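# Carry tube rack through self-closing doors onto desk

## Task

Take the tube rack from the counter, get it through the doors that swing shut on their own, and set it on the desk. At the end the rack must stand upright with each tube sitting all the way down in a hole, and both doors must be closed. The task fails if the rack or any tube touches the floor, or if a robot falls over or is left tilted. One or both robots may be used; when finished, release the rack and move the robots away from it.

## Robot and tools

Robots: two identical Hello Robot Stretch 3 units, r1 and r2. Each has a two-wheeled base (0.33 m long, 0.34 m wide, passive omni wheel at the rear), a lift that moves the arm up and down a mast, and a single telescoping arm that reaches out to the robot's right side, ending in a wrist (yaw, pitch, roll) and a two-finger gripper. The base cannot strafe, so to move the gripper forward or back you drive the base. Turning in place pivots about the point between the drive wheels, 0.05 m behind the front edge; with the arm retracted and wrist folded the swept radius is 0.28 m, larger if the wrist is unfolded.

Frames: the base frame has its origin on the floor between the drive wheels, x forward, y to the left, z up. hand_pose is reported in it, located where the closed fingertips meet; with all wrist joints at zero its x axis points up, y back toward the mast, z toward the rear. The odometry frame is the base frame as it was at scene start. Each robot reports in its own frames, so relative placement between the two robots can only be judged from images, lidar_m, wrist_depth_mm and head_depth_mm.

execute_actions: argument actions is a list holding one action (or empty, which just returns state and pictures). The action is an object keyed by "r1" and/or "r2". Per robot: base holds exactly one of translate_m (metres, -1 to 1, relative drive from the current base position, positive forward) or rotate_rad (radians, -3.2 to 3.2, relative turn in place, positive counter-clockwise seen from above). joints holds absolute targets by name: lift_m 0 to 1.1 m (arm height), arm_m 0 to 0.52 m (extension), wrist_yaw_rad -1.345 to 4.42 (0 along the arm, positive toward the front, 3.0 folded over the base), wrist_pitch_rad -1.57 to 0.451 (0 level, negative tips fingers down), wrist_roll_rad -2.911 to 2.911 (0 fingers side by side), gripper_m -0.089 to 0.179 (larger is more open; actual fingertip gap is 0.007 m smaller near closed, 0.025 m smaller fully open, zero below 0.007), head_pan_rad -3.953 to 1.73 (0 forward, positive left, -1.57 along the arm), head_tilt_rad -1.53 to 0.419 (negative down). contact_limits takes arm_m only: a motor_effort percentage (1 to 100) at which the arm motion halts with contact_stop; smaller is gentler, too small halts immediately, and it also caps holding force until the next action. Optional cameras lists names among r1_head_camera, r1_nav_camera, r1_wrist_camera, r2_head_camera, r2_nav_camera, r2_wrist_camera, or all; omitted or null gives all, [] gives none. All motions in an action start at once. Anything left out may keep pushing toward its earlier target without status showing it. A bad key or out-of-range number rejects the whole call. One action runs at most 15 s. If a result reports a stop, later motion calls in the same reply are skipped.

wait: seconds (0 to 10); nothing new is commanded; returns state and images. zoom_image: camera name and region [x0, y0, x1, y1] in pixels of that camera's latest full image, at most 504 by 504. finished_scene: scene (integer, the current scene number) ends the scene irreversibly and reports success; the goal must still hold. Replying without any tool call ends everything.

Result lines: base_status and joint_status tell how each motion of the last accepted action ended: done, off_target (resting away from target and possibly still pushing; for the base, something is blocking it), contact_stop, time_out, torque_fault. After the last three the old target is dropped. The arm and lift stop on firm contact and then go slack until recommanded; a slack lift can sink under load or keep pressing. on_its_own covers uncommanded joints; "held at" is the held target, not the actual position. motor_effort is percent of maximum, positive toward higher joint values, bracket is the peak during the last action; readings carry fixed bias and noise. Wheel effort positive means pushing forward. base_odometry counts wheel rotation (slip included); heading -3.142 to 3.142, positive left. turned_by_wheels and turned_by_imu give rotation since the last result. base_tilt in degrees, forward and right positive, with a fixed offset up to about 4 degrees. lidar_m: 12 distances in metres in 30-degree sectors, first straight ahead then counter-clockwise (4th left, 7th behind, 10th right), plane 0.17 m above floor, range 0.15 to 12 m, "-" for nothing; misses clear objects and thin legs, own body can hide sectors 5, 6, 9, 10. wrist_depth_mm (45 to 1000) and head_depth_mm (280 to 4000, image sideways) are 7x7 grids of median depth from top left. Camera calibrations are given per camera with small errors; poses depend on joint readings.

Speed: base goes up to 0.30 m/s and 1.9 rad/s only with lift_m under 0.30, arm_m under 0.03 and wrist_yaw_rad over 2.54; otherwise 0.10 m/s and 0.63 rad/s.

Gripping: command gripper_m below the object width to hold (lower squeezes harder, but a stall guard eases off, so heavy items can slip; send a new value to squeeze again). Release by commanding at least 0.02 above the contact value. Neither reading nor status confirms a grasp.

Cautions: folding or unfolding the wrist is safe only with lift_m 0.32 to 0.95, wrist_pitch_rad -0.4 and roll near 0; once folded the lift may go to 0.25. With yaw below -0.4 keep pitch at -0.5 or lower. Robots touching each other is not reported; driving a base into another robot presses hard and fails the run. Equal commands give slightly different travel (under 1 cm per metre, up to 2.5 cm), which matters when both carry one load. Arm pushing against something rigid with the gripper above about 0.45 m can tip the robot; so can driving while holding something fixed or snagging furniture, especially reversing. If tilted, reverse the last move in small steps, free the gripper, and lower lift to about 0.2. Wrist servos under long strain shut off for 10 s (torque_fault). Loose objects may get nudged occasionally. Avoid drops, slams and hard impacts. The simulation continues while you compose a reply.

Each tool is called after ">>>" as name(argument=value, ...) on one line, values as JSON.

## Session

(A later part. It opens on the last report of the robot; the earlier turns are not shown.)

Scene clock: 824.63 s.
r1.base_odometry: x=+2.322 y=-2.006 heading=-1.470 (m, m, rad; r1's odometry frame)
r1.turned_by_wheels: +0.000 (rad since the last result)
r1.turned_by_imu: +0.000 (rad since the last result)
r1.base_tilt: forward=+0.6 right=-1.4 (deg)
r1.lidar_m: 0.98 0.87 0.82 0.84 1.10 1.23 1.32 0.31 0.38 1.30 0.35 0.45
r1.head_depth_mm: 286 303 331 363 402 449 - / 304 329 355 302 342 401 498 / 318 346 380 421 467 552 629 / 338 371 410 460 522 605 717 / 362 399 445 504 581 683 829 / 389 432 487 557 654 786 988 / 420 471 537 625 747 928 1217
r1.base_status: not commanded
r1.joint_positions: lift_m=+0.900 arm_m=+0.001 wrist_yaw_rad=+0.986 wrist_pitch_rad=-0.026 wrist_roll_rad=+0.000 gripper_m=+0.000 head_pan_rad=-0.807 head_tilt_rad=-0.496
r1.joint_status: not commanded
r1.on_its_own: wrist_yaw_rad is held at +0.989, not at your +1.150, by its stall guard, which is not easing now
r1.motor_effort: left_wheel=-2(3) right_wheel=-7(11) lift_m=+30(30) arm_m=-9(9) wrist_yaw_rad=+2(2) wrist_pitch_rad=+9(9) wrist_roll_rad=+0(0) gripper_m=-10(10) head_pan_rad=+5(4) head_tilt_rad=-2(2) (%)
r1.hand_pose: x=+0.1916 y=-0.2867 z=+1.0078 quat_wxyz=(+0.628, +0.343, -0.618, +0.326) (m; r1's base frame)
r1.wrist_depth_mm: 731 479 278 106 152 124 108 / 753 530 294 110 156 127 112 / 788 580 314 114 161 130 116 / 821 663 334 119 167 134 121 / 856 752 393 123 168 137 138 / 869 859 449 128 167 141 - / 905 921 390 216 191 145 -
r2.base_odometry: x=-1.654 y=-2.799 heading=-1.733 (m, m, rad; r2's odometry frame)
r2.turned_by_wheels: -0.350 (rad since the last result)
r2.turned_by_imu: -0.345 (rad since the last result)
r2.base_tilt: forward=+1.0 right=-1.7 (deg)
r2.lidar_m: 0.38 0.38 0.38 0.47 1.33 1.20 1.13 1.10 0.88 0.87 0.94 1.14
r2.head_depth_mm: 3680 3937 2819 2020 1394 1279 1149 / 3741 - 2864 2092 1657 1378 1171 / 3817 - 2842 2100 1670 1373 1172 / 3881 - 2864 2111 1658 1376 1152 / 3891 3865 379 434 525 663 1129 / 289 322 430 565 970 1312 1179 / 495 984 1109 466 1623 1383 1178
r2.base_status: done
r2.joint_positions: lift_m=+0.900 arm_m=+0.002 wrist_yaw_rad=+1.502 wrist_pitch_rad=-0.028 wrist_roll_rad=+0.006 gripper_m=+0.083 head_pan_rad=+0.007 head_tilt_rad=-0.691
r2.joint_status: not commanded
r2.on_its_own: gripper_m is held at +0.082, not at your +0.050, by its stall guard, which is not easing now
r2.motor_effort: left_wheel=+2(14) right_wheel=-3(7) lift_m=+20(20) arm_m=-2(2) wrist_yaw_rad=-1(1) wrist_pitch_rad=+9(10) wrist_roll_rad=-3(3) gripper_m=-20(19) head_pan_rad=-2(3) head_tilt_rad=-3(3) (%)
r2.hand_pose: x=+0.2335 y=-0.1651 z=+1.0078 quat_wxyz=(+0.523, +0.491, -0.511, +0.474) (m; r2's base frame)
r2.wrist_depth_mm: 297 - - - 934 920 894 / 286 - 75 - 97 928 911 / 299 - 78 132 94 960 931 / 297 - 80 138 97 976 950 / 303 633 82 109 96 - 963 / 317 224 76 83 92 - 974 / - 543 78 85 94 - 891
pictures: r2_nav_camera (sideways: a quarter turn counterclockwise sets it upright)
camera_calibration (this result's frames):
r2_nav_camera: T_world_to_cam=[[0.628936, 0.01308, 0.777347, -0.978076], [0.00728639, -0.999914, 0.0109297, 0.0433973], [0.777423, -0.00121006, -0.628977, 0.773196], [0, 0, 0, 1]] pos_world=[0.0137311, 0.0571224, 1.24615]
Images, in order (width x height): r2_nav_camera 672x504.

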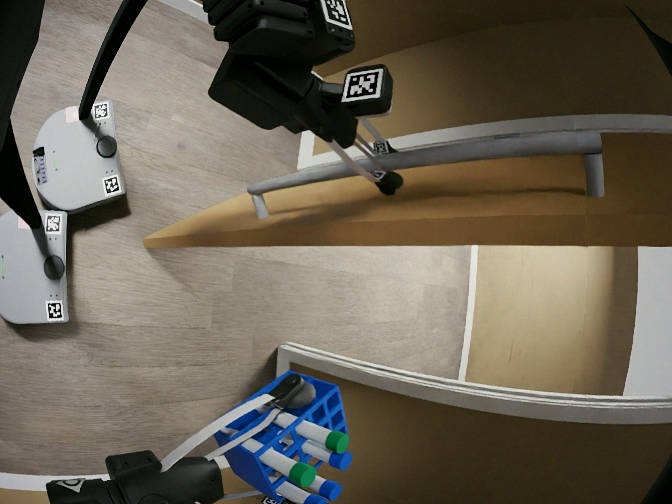

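>>> execute_actions(actions=[{"r2":{"base":{"translate_m":-0.12}}}], cameras=[])

>>> execute_actions(actions=[{"r2":{"base":{"rotate_rad":-0.4}}}], cameras=[])

>>> execute_actions(actions=[{"r2":{"base":{"translate_m":0.25}}}], cameras=["r2_nav_camera","r1_nav_camera"])

Scene clock: 834.30 s.
r1.base_odometry: x=+2.322 y=-2.006 heading=-1.470 (m, m, rad; r1's odometry frame)
r1.turned_by_wheels: +0.000 (rad since the last result)
r1.turned_by_imu: -0.001 (rad since the last result)
r1.base_tilt: forward=+0.8 right=-1.4 (deg)
r1.lidar_m: 0.99 0.87 0.82 0.84 1.10 1.22 0.41 0.40 1.27 1.30 0.35 0.45
r1.head_depth_mm: 286 304 332 363 402 448 - / 305 328 354 303 342 401 498 / 317 346 380 422 466 553 629 / 338 371 410 459 522 605 717 / 361 399 446 504 581 684 830 / 388 432 488 559 654 788 986 / 420 471 537 625 747 930 1220
r1.base_status: not commanded
r1.joint_positions: lift_m=+0.900 arm_m=+0.001 wrist_yaw_rad=+0.986 wrist_pitch_rad=-0.026 wrist_roll_rad=+0.000 gripper_m=+0.000 head_pan_rad=-0.807 head_tilt_rad=-0.496
r1.joint_status: not commanded
r1.on_its_own: wrist_yaw_rad is held at +0.989, not at your +1.150, by its stall guard, which is not easing now
r1.motor_effort: left_wheel=-2(1) right_wheel=-7(7) lift_m=+30(30) arm_m=-9(9) wrist_yaw_rad=+2(2) wrist_pitch_rad=+10(10) wrist_roll_rad=+0(1) gripper_m=-10(10) head_pan_rad=+5(5) head_tilt_rad=-3(2) (%)
r1.hand_pose: x=+0.1916 y=-0.2867 z=+1.0078 quat_wxyz=(+0.628, +0.343, -0.618, +0.326) (m; r1's base frame)
r1.wrist_depth_mm: 730 482 277 106 152 124 107 / 766 528 296 110 157 127 111 / 790 587 317 114 161 130 116 / 813 679 333 119 168 134 121 / 825 754 396 123 169 137 138 / 861 879 455 129 168 141 - / 894 941 387 216 192 145 -
r2.base_odometry: x=-1.635 y=-2.680 heading=-1.733 (m, m, rad; r2's odometry frame)
r2.turned_by_wheels: +0.000 (rad since the last result)
r2.turned_by_imu: -0.001 (rad since the last result)
r2.base_tilt: forward=+1.1 right=-1.7 (deg)
r2.lidar_m: 0.49 0.68 0.44 1.24 1.26 1.08 1.01 1.07 0.86 0.85 0.93 1.26
r2.head_depth_mm: 3732 - 2847 1519 1558 1277 1147 / 3802 - 2865 2095 1656 1377 1170 / 3906 - 2876 2099 1660 1376 1171 / 3944 - 2866 2111 1614 1346 1152 / 387 440 500 601 760 1277 1172 / 480 621 572 956 1580 1377 1173 / 427 1187 1409 483 1678 1376 1177
r2.base_status: done
r2.joint_positions: lift_m=+0.900 arm_m=+0.002 wrist_yaw_rad=+1.502 wrist_pitch_rad=-0.028 wrist_roll_rad=+0.006 gripper_m=+0.083 head_pan_rad=+0.007 head_tilt_rad=-0.691
r2.joint_status: not commanded
r2.on_its_own: gripper_m is held at +0.082, not at your +0.050, by its stall guard, which is not easing now
r2.motor_effort: left_wheel=+2(3) right_wheel=-3(7) lift_m=+20(20) arm_m=-2(3) wrist_yaw_rad=+0(2) wrist_pitch_rad=+10(9) wrist_roll_rad=-3(3) gripper_m=-19(19) head_pan_rad=-2(2) head_tilt_rad=-3(3) (%)
r2.hand_pose: x=+0.2335 y=-0.1651 z=+1.0078 quat_wxyz=(+0.523, +0.491, -0.511, +0.474) (m; r2's base frame)
r2.wrist_depth_mm: - 826 - - - - 965 / - 610 73 - - - 969 / - - 77 132 93 - 966 / 443 684 79 138 97 - 949 / - - 81 109 96 - 938 / - - 76 83 92 - 938 / - 500 78 85 94 - 857
pictures: none
No camera images: the call's "cameras" was empty. Leave "cameras" out to get every camera's image.

Scene clock: 835.93 s.
r1.base_odometry: x=+2.322 y=-2.006 heading=-1.470 (m, m, rad; r1's odometry frame)
r1.turned_by_wheels: +0.000 (rad since the last result)
r1.turned_by_imu: +0.000 (rad since the last result)
r1.base_tilt: forward=+0.9 right=-1.5 (deg)
r1.lidar_m: 0.98 0.87 0.82 0.84 1.11 1.23 1.32 0.34 1.27 1.29 0.35 0.45
r1.head_depth_mm: 286 304 332 363 401 447 - / 304 328 355 302 342 400 498 / 318 346 380 422 466 553 630 / 338 370 410 460 522 606 716 / 362 399 445 504 581 684 830 / 388 433 487 558 653 787 986 / 420 471 538 625 747 926 1217
r1.base_status: not commanded
r1.joint_positions: lift_m=+0.900 arm_m=+0.001 wrist_yaw_rad=+0.986 wrist_pitch_rad=-0.026 wrist_roll_rad=+0.000 gripper_m=+0.000 head_pan_rad=-0.807 head_tilt_rad=-0.496
r1.joint_status: not commanded
r1.on_its_own: wrist_yaw_rad is held at +0.989, not at your +1.150, by its stall guard, which is not easing now
r1.motor_effort: left_wheel=-2(2) right_wheel=-7(7) lift_m=+30(30) arm_m=-9(9) wrist_yaw_rad=+2(3) wrist_pitch_rad=+9(10) wrist_roll_rad=+0(0) gripper_m=-10(9) head_pan_rad=+5(4) head_tilt_rad=-2(2) (%)
r1.hand_pose: x=+0.1916 y=-0.2867 z=+1.0078 quat_wxyz=(+0.628, +0.343, -0.618, +0.326) (m; r1's base frame)
r1.wrist_depth_mm: 746 477 278 106 152 125 107 / 765 541 296 110 157 127 112 / 791 589 313 114 162 130 116 / 805 671 331 119 168 133 121 / 859 773 396 124 168 136 139 / 868 904 450 128 168 141 - / 908 940 394 216 191 144 -
r2.base_odometry: x=-1.635 y=-2.680 heading=-2.133 (m, m, rad; r2's odometry frame)
r2.turned_by_wheels: -0.400 (rad since the last result)
r2.turned_by_imu: -0.394 (rad since the last result)
r2.base_tilt: forward=+1.0 right=-1.7 (deg)
r2.lidar_m: 1.25 0.49 0.45 0.44 1.24 1.18 1.07 1.01 0.99 0.85 0.85 0.98
r2.head_depth_mm: 1119 1269 1454 1659 1614 1279 1145 / 1092 1237 1424 1667 1662 1368 1171 / 1074 1207 1378 1621 1666 1375 1174 / 1100 1235 1423 1672 1672 1380 1171 / 3895 - 2873 2104 1665 1383 1174 / 3828 - 2880 2111 1665 1386 1107 / 3759 - 2872 2110 1624 793 1155
r2.base_status: done
r2.joint_positions: lift_m=+0.900 arm_m=+0.002 wrist_yaw_rad=+1.502 wrist_pitch_rad=-0.028 wrist_roll_rad=+0.006 gripper_m=+0.083 head_pan_rad=+0.007 head_tilt_rad=-0.691
r2.joint_status: not commanded
r2.on_its_own: gripper_m is held at +0.082, not at your +0.050, by its stall guard, which is not easing now
r2.motor_effort: left_wheel=+2(5) right_wheel=-3(7) lift_m=+20(20) arm_m=-3(2) wrist_yaw_rad=-2(2) wrist_pitch_rad=+9(9) wrist_roll_rad=-3(3) gripper_m=-20(19) head_pan_rad=-3(3) head_tilt_rad=-3(4) (%)
r2.hand_pose: x=+0.2335 y=-0.1651 z=+1.0078 quat_wxyz=(+0.523, +0.491, -0.511, +0.474) (m; r2's base frame)
r2.wrist_depth_mm: - - - - - 805 613 / - - 73 - 986 805 620 / - - 77 136 93 815 616 / - - 79 139 97 821 614 / - - 80 109 96 801 619 / - - 76 83 92 - 628 / - - 78 85 94 852 601
pictures: none
No camera images: the call's "cameras" was empty. Leave "cameras" out to get every camera's image.

Scene clock: 839.53 s.
r1.base_odometry: x=+2.322 y=-2.006 heading=-1.470 (m, m, rad; r1's odometry frame)
r1.turned_by_wheels: +0.000 (rad since the last result)
r1.turned_by_imu: -0.001 (rad since the last result)
r1.base_tilt: forward=+0.8 right=-1.5 (deg)
r1.lidar_m: 0.99 0.87 0.82 0.84 1.10 1.23 1.33 1.34 0.31 1.29 0.35 0.45
r1.head_depth_mm: 286 304 331 363 401 449 - / 304 329 354 303 342 401 498 / 318 346 380 422 468 552 629 / 338 370 410 460 523 604 718 / 362 399 445 504 580 684 832 / 389 432 488 557 654 790 986 / 420 472 538 626 746 926 1217
r1.base_status: not commanded
r1.joint_positions: lift_m=+0.900 arm_m=+0.001 wrist_yaw_rad=+0.986 wrist_pitch_rad=-0.026 wrist_roll_rad=+0.000 gripper_m=+0.000 head_pan_rad=-0.807 head_tilt_rad=-0.496
r1.joint_status: not commanded
r1.on_its_own: wrist_yaw_rad is held at +0.989, not at your +1.150, by its stall guard, which is not easing now
r1.motor_effort: left_wheel=-1(1) right_wheel=-7(8) lift_m=+30(30) arm_m=-8(9) wrist_yaw_rad=+3(2) wrist_pitch_rad=+10(9) wrist_roll_rad=+0(0) gripper_m=-9(10) head_pan_rad=+4(4) head_tilt_rad=-2(3) (%)
r1.hand_pose: x=+0.1916 y=-0.2867 z=+1.0078 quat_wxyz=(+0.628, +0.343, -0.618, +0.326) (m; r1's base frame)
r1.wrist_depth_mm: 722 477 278 106 152 124 108 / 761 534 295 110 157 127 111 / 767 589 313 115 161 130 116 / 809 660 333 119 167 134 121 / 855 772 397 124 169 137 137 / 874 883 455 128 167 141 - / 878 917 391 216 192 145 -
r2.base_odometry: x=-1.768 y=-2.892 heading=-2.132 (m, m, rad; r2's odometry frame)
r2.turned_by_wheels: +0.000 (rad since the last result)
r2.turned_by_imu: +0.001 (rad since the last result)
r2.base_tilt: forward=+1.0 right=-1.6 (deg)
r2.lidar_m: 1.01 4.24 0.31 0.46 0.45 1.42 1.31 1.23 0.92 0.79 0.78 0.90
r2.head_depth_mm: 889 1011 1166 1370 1506 1280 1149 / 872 988 1134 1331 1564 1372 1171 / 854 962 1105 1287 1534 1375 1172 / 849 955 1095 1311 1531 1375 1174 / 3657 3974 2875 2110 1664 1377 1177 / 3628 3938 2873 2111 1671 1386 1177 / 3538 3856 2876 2121 1668 1382 1175
r2.base_status: done
r2.joint_positions: lift_m=+0.900 arm_m=+0.002 wrist_yaw_rad=+1.502 wrist_pitch_rad=-0.028 wrist_roll_rad=+0.006 gripper_m=+0.083 head_pan_rad=+0.007 head_tilt_rad=-0.691
r2.joint_status: not commanded
r2.on_its_own: gripper_m is held at +0.082, not at your +0.050, by its stall guard, which is not easing now
r2.motor_effort: left_wheel=+2(4) right_wheel=-3(3) lift_m=+21(20) arm_m=-2(2) wrist_yaw_rad=-1(2) wrist_pitch_rad=+9(9) wrist_roll_rad=-3(4) gripper_m=-20(19) head_pan_rad=-3(3) head_tilt_rad=-4(3) (%)
r2.hand_pose: x=+0.2335 y=-0.1651 z=+1.0078 quat_wxyz=(+0.523, +0.491, -0.511, +0.474) (m; r2's base frame)
r2.wrist_depth_mm: - - 910 936 996 722 555 / - - 75 949 98 733 552 / - - 79 133 94 728 560 / - - 80 140 97 745 557 / - - 82 109 96 700 564 / - - 76 83 92 - 567 / - - 78 85 94 756 544
pictures: r1_nav_camera (sideways: a quarter turn counterclockwise sets it upright), r2_nav_camera (sideways: a quarter turn counterclockwise sets it upright)
camera_calibration (this result's frames):
r1_nav_camera: T_world_to_cam=[[0.310208, -0.403685, 0.860703, -1.07715], [-0.758336, -0.651076, -0.0320524, 0.0936692], [0.573322, -0.642759, -0.508098, 0.613677], [0, 0, 0, 1]] pos_world=[0.0533396, 0.0206021, 1.24192]
r2_nav_camera: T_world_to_cam=[[0.628953, 0.0130764, 0.777334, -0.978059], [0.00728072, -0.999914, 0.0109297, 0.0433973], [0.77741, -0.00121474, -0.628994, 0.773217], [0, 0, 0, 1]] pos_world=[0.0137303, 0.0571223, 1.24615]
Images, in order (width x height): r1_nav_camera 672x504, r2_nav_camera 672x504.

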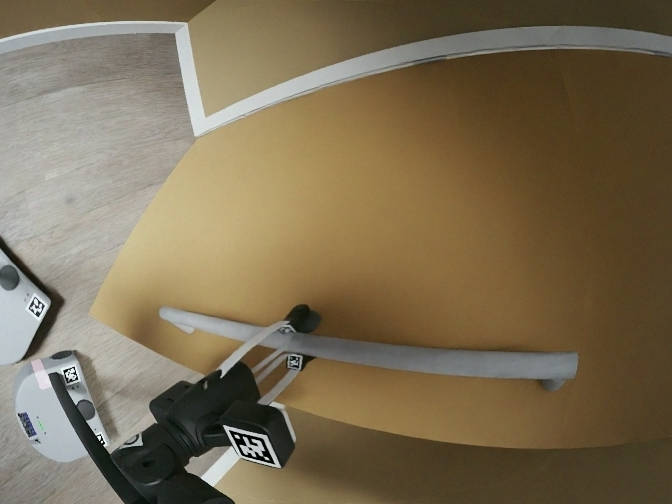

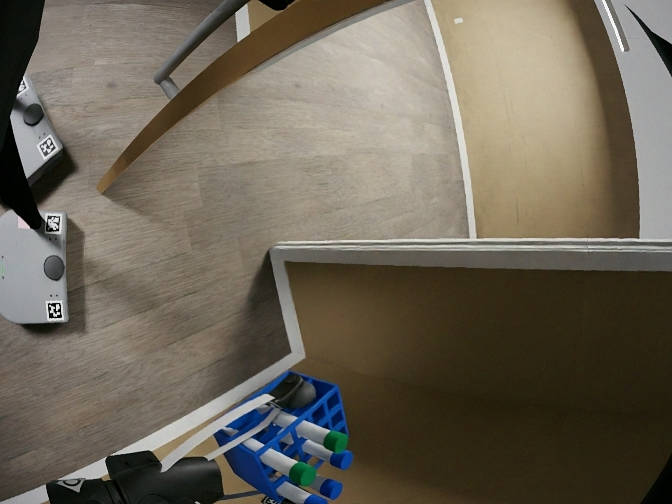

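>>> execute_actions(actions=[{"r2":{"base":{"rotate_rad":0.42}}}], cameras=[])

>>> execute_actions(actions=[{"r2":{"base":{"translate_m":0.25}}}], cameras=["r2_nav_camera"])

Scene clock: 844.50 s.
r1.base_odometry: x=+2.322 y=-2.006 heading=-1.470 (m, m, rad; r1's odometry frame)
r1.turned_by_wheels: +0.000 (rad since the last result)
r1.turned_by_imu: -0.001 (rad since the last result)
r1.base_tilt: forward=+0.8 right=-1.3 (deg)
r1.lidar_m: 0.99 0.87 0.82 0.84 1.11 1.23 1.32 1.34 0.34 1.30 0.35 0.45
r1.head_depth_mm: 286 304 332 363 400 448 - / 305 328 354 303 342 401 499 / 318 346 380 422 466 552 630 / 338 371 410 460 523 604 717 / 362 398 445 504 581 684 831 / 388 432 487 558 654 788 985 / 420 472 537 626 749 927 1212
r1.base_status: not commanded
r1.joint_positions: lift_m=+0.900 arm_m=+0.001 wrist_yaw_rad=+0.986 wrist_pitch_rad=-0.026 wrist_roll_rad=+0.000 gripper_m=+0.000 head_pan_rad=-0.807 head_tilt_rad=-0.496
r1.joint_status: not commanded
r1.on_its_own: wrist_yaw_rad is held at +0.989, not at your +1.150, by its stall guard, which is not easing now
r1.motor_effort: left_wheel=-1(1) right_wheel=-7(8) lift_m=+30(30) arm_m=-9(9) wrist_yaw_rad=+3(2) wrist_pitch_rad=+10(10) wrist_roll_rad=+0(0) gripper_m=-9(10) head_pan_rad=+4(4) head_tilt_rad=-2(3) (%)
r1.hand_pose: x=+0.1916 y=-0.2867 z=+1.0078 quat_wxyz=(+0.628, +0.343, -0.618, +0.326) (m; r1's base frame)
r1.wrist_depth_mm: 737 491 278 106 153 124 108 / 762 534 296 110 157 127 111 / 801 580 312 114 162 130 116 / 812 664 335 119 167 133 121 / 858 745 399 123 169 138 138 / 888 858 453 128 167 141 - / 900 948 392 215 192 144 -
r2.base_odometry: x=-1.768 y=-2.892 heading=-1.713 (m, m, rad; r2's odometry frame)
r2.turned_by_wheels: +0.420 (rad since the last result)
r2.turned_by_imu: +0.414 (rad since the last result)
r2.base_tilt: forward=+1.0 right=-1.6 (deg)
r2.lidar_m: 4.25 0.31 1.31 0.45 1.43 1.32 1.23 0.98 0.79 0.78 0.86 1.01
r2.head_depth_mm: 3533 3816 2865 1213 1232 1277 1145 / 3600 3919 2847 2095 1667 1377 1170 / 3684 - 2852 2097 1656 1377 1170 / 3849 - 2858 2112 1669 1381 1171 / 3867 - 2873 2102 1663 1382 1174 / 3974 - 2881 2114 1652 1130 657 / - - 1340 791 474 451 1151
r2.base_status: done
r2.joint_positions: lift_m=+0.900 arm_m=+0.002 wrist_yaw_rad=+1.502 wrist_pitch_rad=-0.028 wrist_roll_rad=+0.006 gripper_m=+0.083 head_pan_rad=+0.007 head_tilt_rad=-0.691
r2.joint_status: not commanded
r2.on_its_own: gripper_m is held at +0.082, not at your +0.050, by its stall guard, which is not easing now
r2.motor_effort: left_wheel=-2(5) right_wheel=+2(6) lift_m=+20(20) arm_m=-2(2) wrist_yaw_rad=-2(2) wrist_pitch_rad=+10(9) wrist_roll_rad=-3(3) gripper_m=-19(18) head_pan_rad=-1(2) head_tilt_rad=-4(3) (%)
r2.hand_pose: x=+0.2335 y=-0.1651 z=+1.0078 quat_wxyz=(+0.523, +0.491, -0.511, +0.474) (m; r2's base frame)
r2.wrist_depth_mm: 729 - - - 819 780 757 / 696 - 74 - 97 813 783 / 665 - 78 134 94 826 808 / 641 - 80 139 97 858 845 / 615 - 81 109 96 885 848 / 581 510 76 83 92 - 877 / 506 - 78 85 94 955 807
pictures: none
No camera images: the call's "cameras" was empty. Leave "cameras" out to get every camera's image.

Scene clock: 850.73 s.
r1.base_odometry: x=+2.322 y=-2.006 heading=-1.470 (m, m, rad; r1's odometry frame)
r1.turned_by_wheels: +0.000 (rad since the last result)
r1.turned_by_imu: -0.001 (rad since the last result)
r1.base_tilt: forward=+1.0 right=-1.5 (deg)
r1.lidar_m: 0.99 0.87 0.82 0.84 1.10 1.22 1.32 1.34 1.27 0.34 0.35 0.45
r1.head_depth_mm: 285 305 330 362 400 447 - / 304 326 354 303 341 396 497 / 317 345 379 421 466 551 628 / 337 370 409 458 521 603 715 / 361 398 444 502 580 682 829 / 387 432 487 558 653 786 989 / 419 470 537 625 747 926 1213
r1.base_status: not commanded
r1.joint_positions: lift_m=+0.900 arm_m=+0.000 wrist_yaw_rad=+0.988 wrist_pitch_rad=-0.027 wrist_roll_rad=+0.000 gripper_m=+0.000 head_pan_rad=-0.807 head_tilt_rad=-0.496
r1.joint_status: not commanded
r1.on_its_own: wrist_yaw_rad is held at +0.989, not at your +1.150, by its stall guard, which is not easing now
r1.motor_effort: left_wheel=-1(2) right_wheel=-5(7) lift_m=+30(30) arm_m=-7(9) wrist_yaw_rad=+2(3) wrist_pitch_rad=+10(10) wrist_roll_rad=+0(0) gripper_m=-9(10) head_pan_rad=+4(5) head_tilt_rad=-2(2) (%)
r1.hand_pose: x=+0.1919 y=-0.2861 z=+1.0077 quat_wxyz=(+0.627, +0.344, -0.618, +0.327) (m; r1's base frame)
r1.wrist_depth_mm: 731 485 280 106 152 124 107 / 765 531 296 110 157 127 111 / 781 592 315 114 161 130 115 / 830 668 335 119 168 134 120 / 836 781 398 123 169 137 135 / 894 917 456 128 168 140 - / 871 912 396 215 192 144 -
r2.base_odometry: x=-1.803 y=-3.139 heading=-1.712 (m, m, rad; r2's odometry frame)
r2.turned_by_wheels: +0.001 (rad since the last result)
r2.turned_by_imu: +0.098 (rad since the last result)
r2.base_tilt: forward=+1.0 right=-1.8 (deg)
r2.lidar_m: 4.01 0.28 0.16 0.18 0.48 1.53 1.46 0.96 0.82 0.82 0.90 0.79
r2.head_depth_mm: 3334 3640 2819 2080 1608 1279 1147 / 3438 3753 2849 2088 1660 1371 1172 / 3581 3844 2873 2091 1658 1371 1174 / 3682 - 2849 2088 1663 1376 1175 / 3794 - 2864 2106 1672 1372 1173 / 3930 - 2865 2109 1574 1287 1039 / 3993 - 1095 936 771 656 570
r2.base_status: done
r2.joint_positions: lift_m=+0.900 arm_m=+0.002 wrist_yaw_rad=+1.500 wrist_pitch_rad=-0.030 wrist_roll_rad=+0.005 gripper_m=+0.083 head_pan_rad=+0.006 head_tilt_rad=-0.694
r2.joint_status: not commanded
r2.on_its_own: gripper_m is held at +0.082, not at your +0.050, by its stall guard, which is not easing now
r2.motor_effort: left_wheel=+15(72) right_wheel=+0(18) lift_m=+22(22) arm_m=-1(3) wrist_yaw_rad=-1(2) wrist_pitch_rad=+10(10) wrist_roll_rad=-3(3) gripper_m=-19(19) head_pan_rad=-3(4) head_tilt_rad=-2(3) (%)
r2.hand_pose: x=+0.2334 y=-0.1654 z=+1.0074 quat_wxyz=(+0.524, +0.491, -0.511, +0.473) (m; r2's base frame)
r2.wrist_depth_mm: 720 - - - - 556 533 / 699 - 73 - 611 569 553 / 694 - 77 133 94 586 557 / 685 - 79 139 98 605 573 / 667 - 81 109 96 613 593 / 626 499 76 83 92 - 603 / 568 - 78 85 94 665 614
pictures: r2_nav_camera (sideways: a quarter turn counterclockwise sets it upright)
camera_calibration (this result's frames):
r2_nav_camera: T_world_to_cam=[[0.630935, 0.012546, 0.775734, -0.975986], [0.00644571, -0.999919, 0.0109292, 0.0434032], [0.775809, -0.00189544, -0.630966, 0.775792], [0, 0, 0, 1]] pos_world=[0.013638, 0.0571148, 1.24613]
Images, in order (width x height): r2_nav_camera 672x504.

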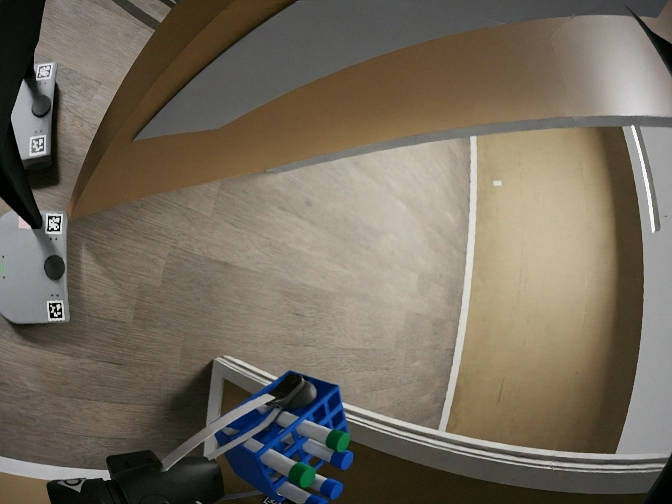

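>>> execute_actions(actions=[{"r2":{"base":{"translate_m":0.12}},"r1":{"joints":{"gripper_m":0.1}}}], cameras=["r2_nav_camera","r1_nav_camera"])

Scene clock: 857.07 s.
r1.base_odometry: x=+2.322 y=-2.006 heading=-1.470 (m, m, rad; r1's odometry frame)
r1.turned_by_wheels: +0.000 (rad since the last result)
r1.turned_by_imu: -0.001 (rad since the last result)
r1.base_tilt: forward=+0.8 right=-1.6 (deg)
r1.lidar_m: 0.99 0.87 0.82 0.84 1.11 1.23 1.32 1.33 1.27 0.37 0.38 0.48
r1.head_depth_mm: - 325 345 386 427 488 - / 321 348 376 337 378 435 523 / 341 370 407 452 507 579 674 / 361 395 437 490 546 657 762 / 384 423 472 533 614 720 873 / 411 456 512 587 686 824 1024 / 441 494 562 652 776 954 1233
r1.base_status: not commanded
r1.joint_positions: lift_m=+0.900 arm_m=+0.000 wrist_yaw_rad=+0.988 wrist_pitch_rad=-0.024 wrist_roll_rad=+0.000 gripper_m=+0.100 head_pan_rad=-0.807 head_tilt_rad=-0.496
r1.joint_status: all done
r1.on_its_own: wrist_yaw_rad is held at +0.989, not at your +1.150, by its stall guard, which is not easing now
r1.motor_effort: left_wheel=+0(1) right_wheel=+0(5) lift_m=+29(30) arm_m=-6(7) wrist_yaw_rad=+0(2) wrist_pitch_rad=+9(10) wrist_roll_rad=+0(0) gripper_m=+1(82) head_pan_rad=+4(5) head_tilt_rad=-2(2) (%)
r1.hand_pose: x=+0.1920 y=-0.2860 z=+1.0083 quat_wxyz=(+0.627, +0.343, -0.618, +0.328) (m; r1's base frame)
r1.wrist_depth_mm: 721 532 322 229 169 147 125 / 740 574 340 239 173 151 131 / 779 632 361 250 183 154 136 / 808 690 377 260 189 159 141 / 850 847 378 271 208 162 147 / 867 881 409 286 213 160 - / 920 930 460 298 208 179 -
r2.base_odometry: x=-1.820 y=-3.258 heading=-1.711 (m, m, rad; r2's odometry frame)
r2.turned_by_wheels: +0.001 (rad since the last result)
r2.turned_by_imu: +0.368 (rad since the last result)
r2.base_tilt: forward=+1.0 right=-1.7 (deg)
r2.lidar_m: 0.38 0.15 1.31 0.48 1.62 1.52 1.10 0.86 0.84 0.91 0.75 3.96
r2.head_depth_mm: 3586 3828 2815 2084 1622 1275 1145 / 3830 - 2817 2093 1649 1371 1170 / - - 2833 2077 1657 1374 1172 / 841 939 1071 1237 1493 1307 1153 / 463 486 512 541 574 612 653 / 319 321 329 341 354 367 382 / - - - - - - 299
r2.base_status: translate_m off_target (by the wheels' count: +0.1198 of +0.1200)
r2.joint_positions: lift_m=+0.900 arm_m=+0.002 wrist_yaw_rad=+1.499 wrist_pitch_rad=-0.030 wrist_roll_rad=+0.005 gripper_m=+0.083 head_pan_rad=+0.006 head_tilt_rad=-0.696
r2.joint_status: not commanded
r2.on_its_own: gripper_m is held at +0.082, not at your +0.050, by its stall guard, which is not easing now; left_wheel is at rest, and its effort (+35) is outside its rest range (-18 to +18)
r2.motor_effort: left_wheel=+35(46) right_wheel=+12(14) lift_m=+22(22) arm_m=-2(1) wrist_yaw_rad=+0(1) wrist_pitch_rad=+10(10) wrist_roll_rad=-3(3) gripper_m=-19(19) head_pan_rad=-3(1) head_tilt_rad=-2(2) (%)
r2.hand_pose: x=+0.2334 y=-0.1655 z=+1.0073 quat_wxyz=(+0.524, +0.491, -0.511, +0.473) (m; r2's base frame)
r2.wrist_depth_mm: 322 459 880 - - - - / 323 458 75 - - - - / 323 460 78 - 94 - - / 322 462 80 165 98 - - / 323 431 82 109 96 - - / 319 229 76 83 91 - - / 296 434 78 85 94 - -
pictures: r1_nav_camera (sideways: a quarter turn counterclockwise sets it upright), r2_nav_camera (sideways: a quarter turn counterclockwise sets it upright)
camera_calibration (this result's frames):
r1_nav_camera: T_world_to_cam=[[0.310221, -0.403675, 0.860703, -1.07715], [-0.758315, -0.6511, -0.0320524, 0.0936691], [0.573342, -0.64274, -0.508098, 0.613676], [0, 0, 0, 1]] pos_world=[0.0533389, 0.0206036, 1.24192]
r2_nav_camera: T_world_to_cam=[[0.632658, 0.0121306, 0.774336, -0.974174], [0.00579655, -0.999923, 0.0109286, 0.0434079], [0.774409, -0.0024256, -0.63268, 0.778032], [0, 0, 0, 1]] pos_world=[0.0135531, 0.0571091, 1.24611]
Images, in order (width x height): r1_nav_camera 672x504, r2_nav_camera 672x504.

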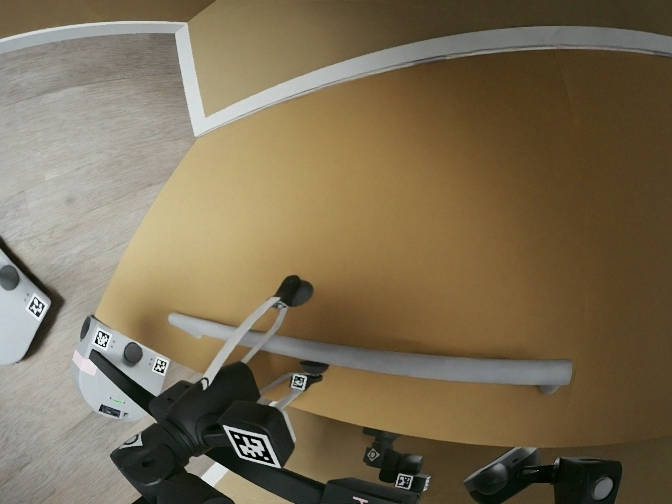

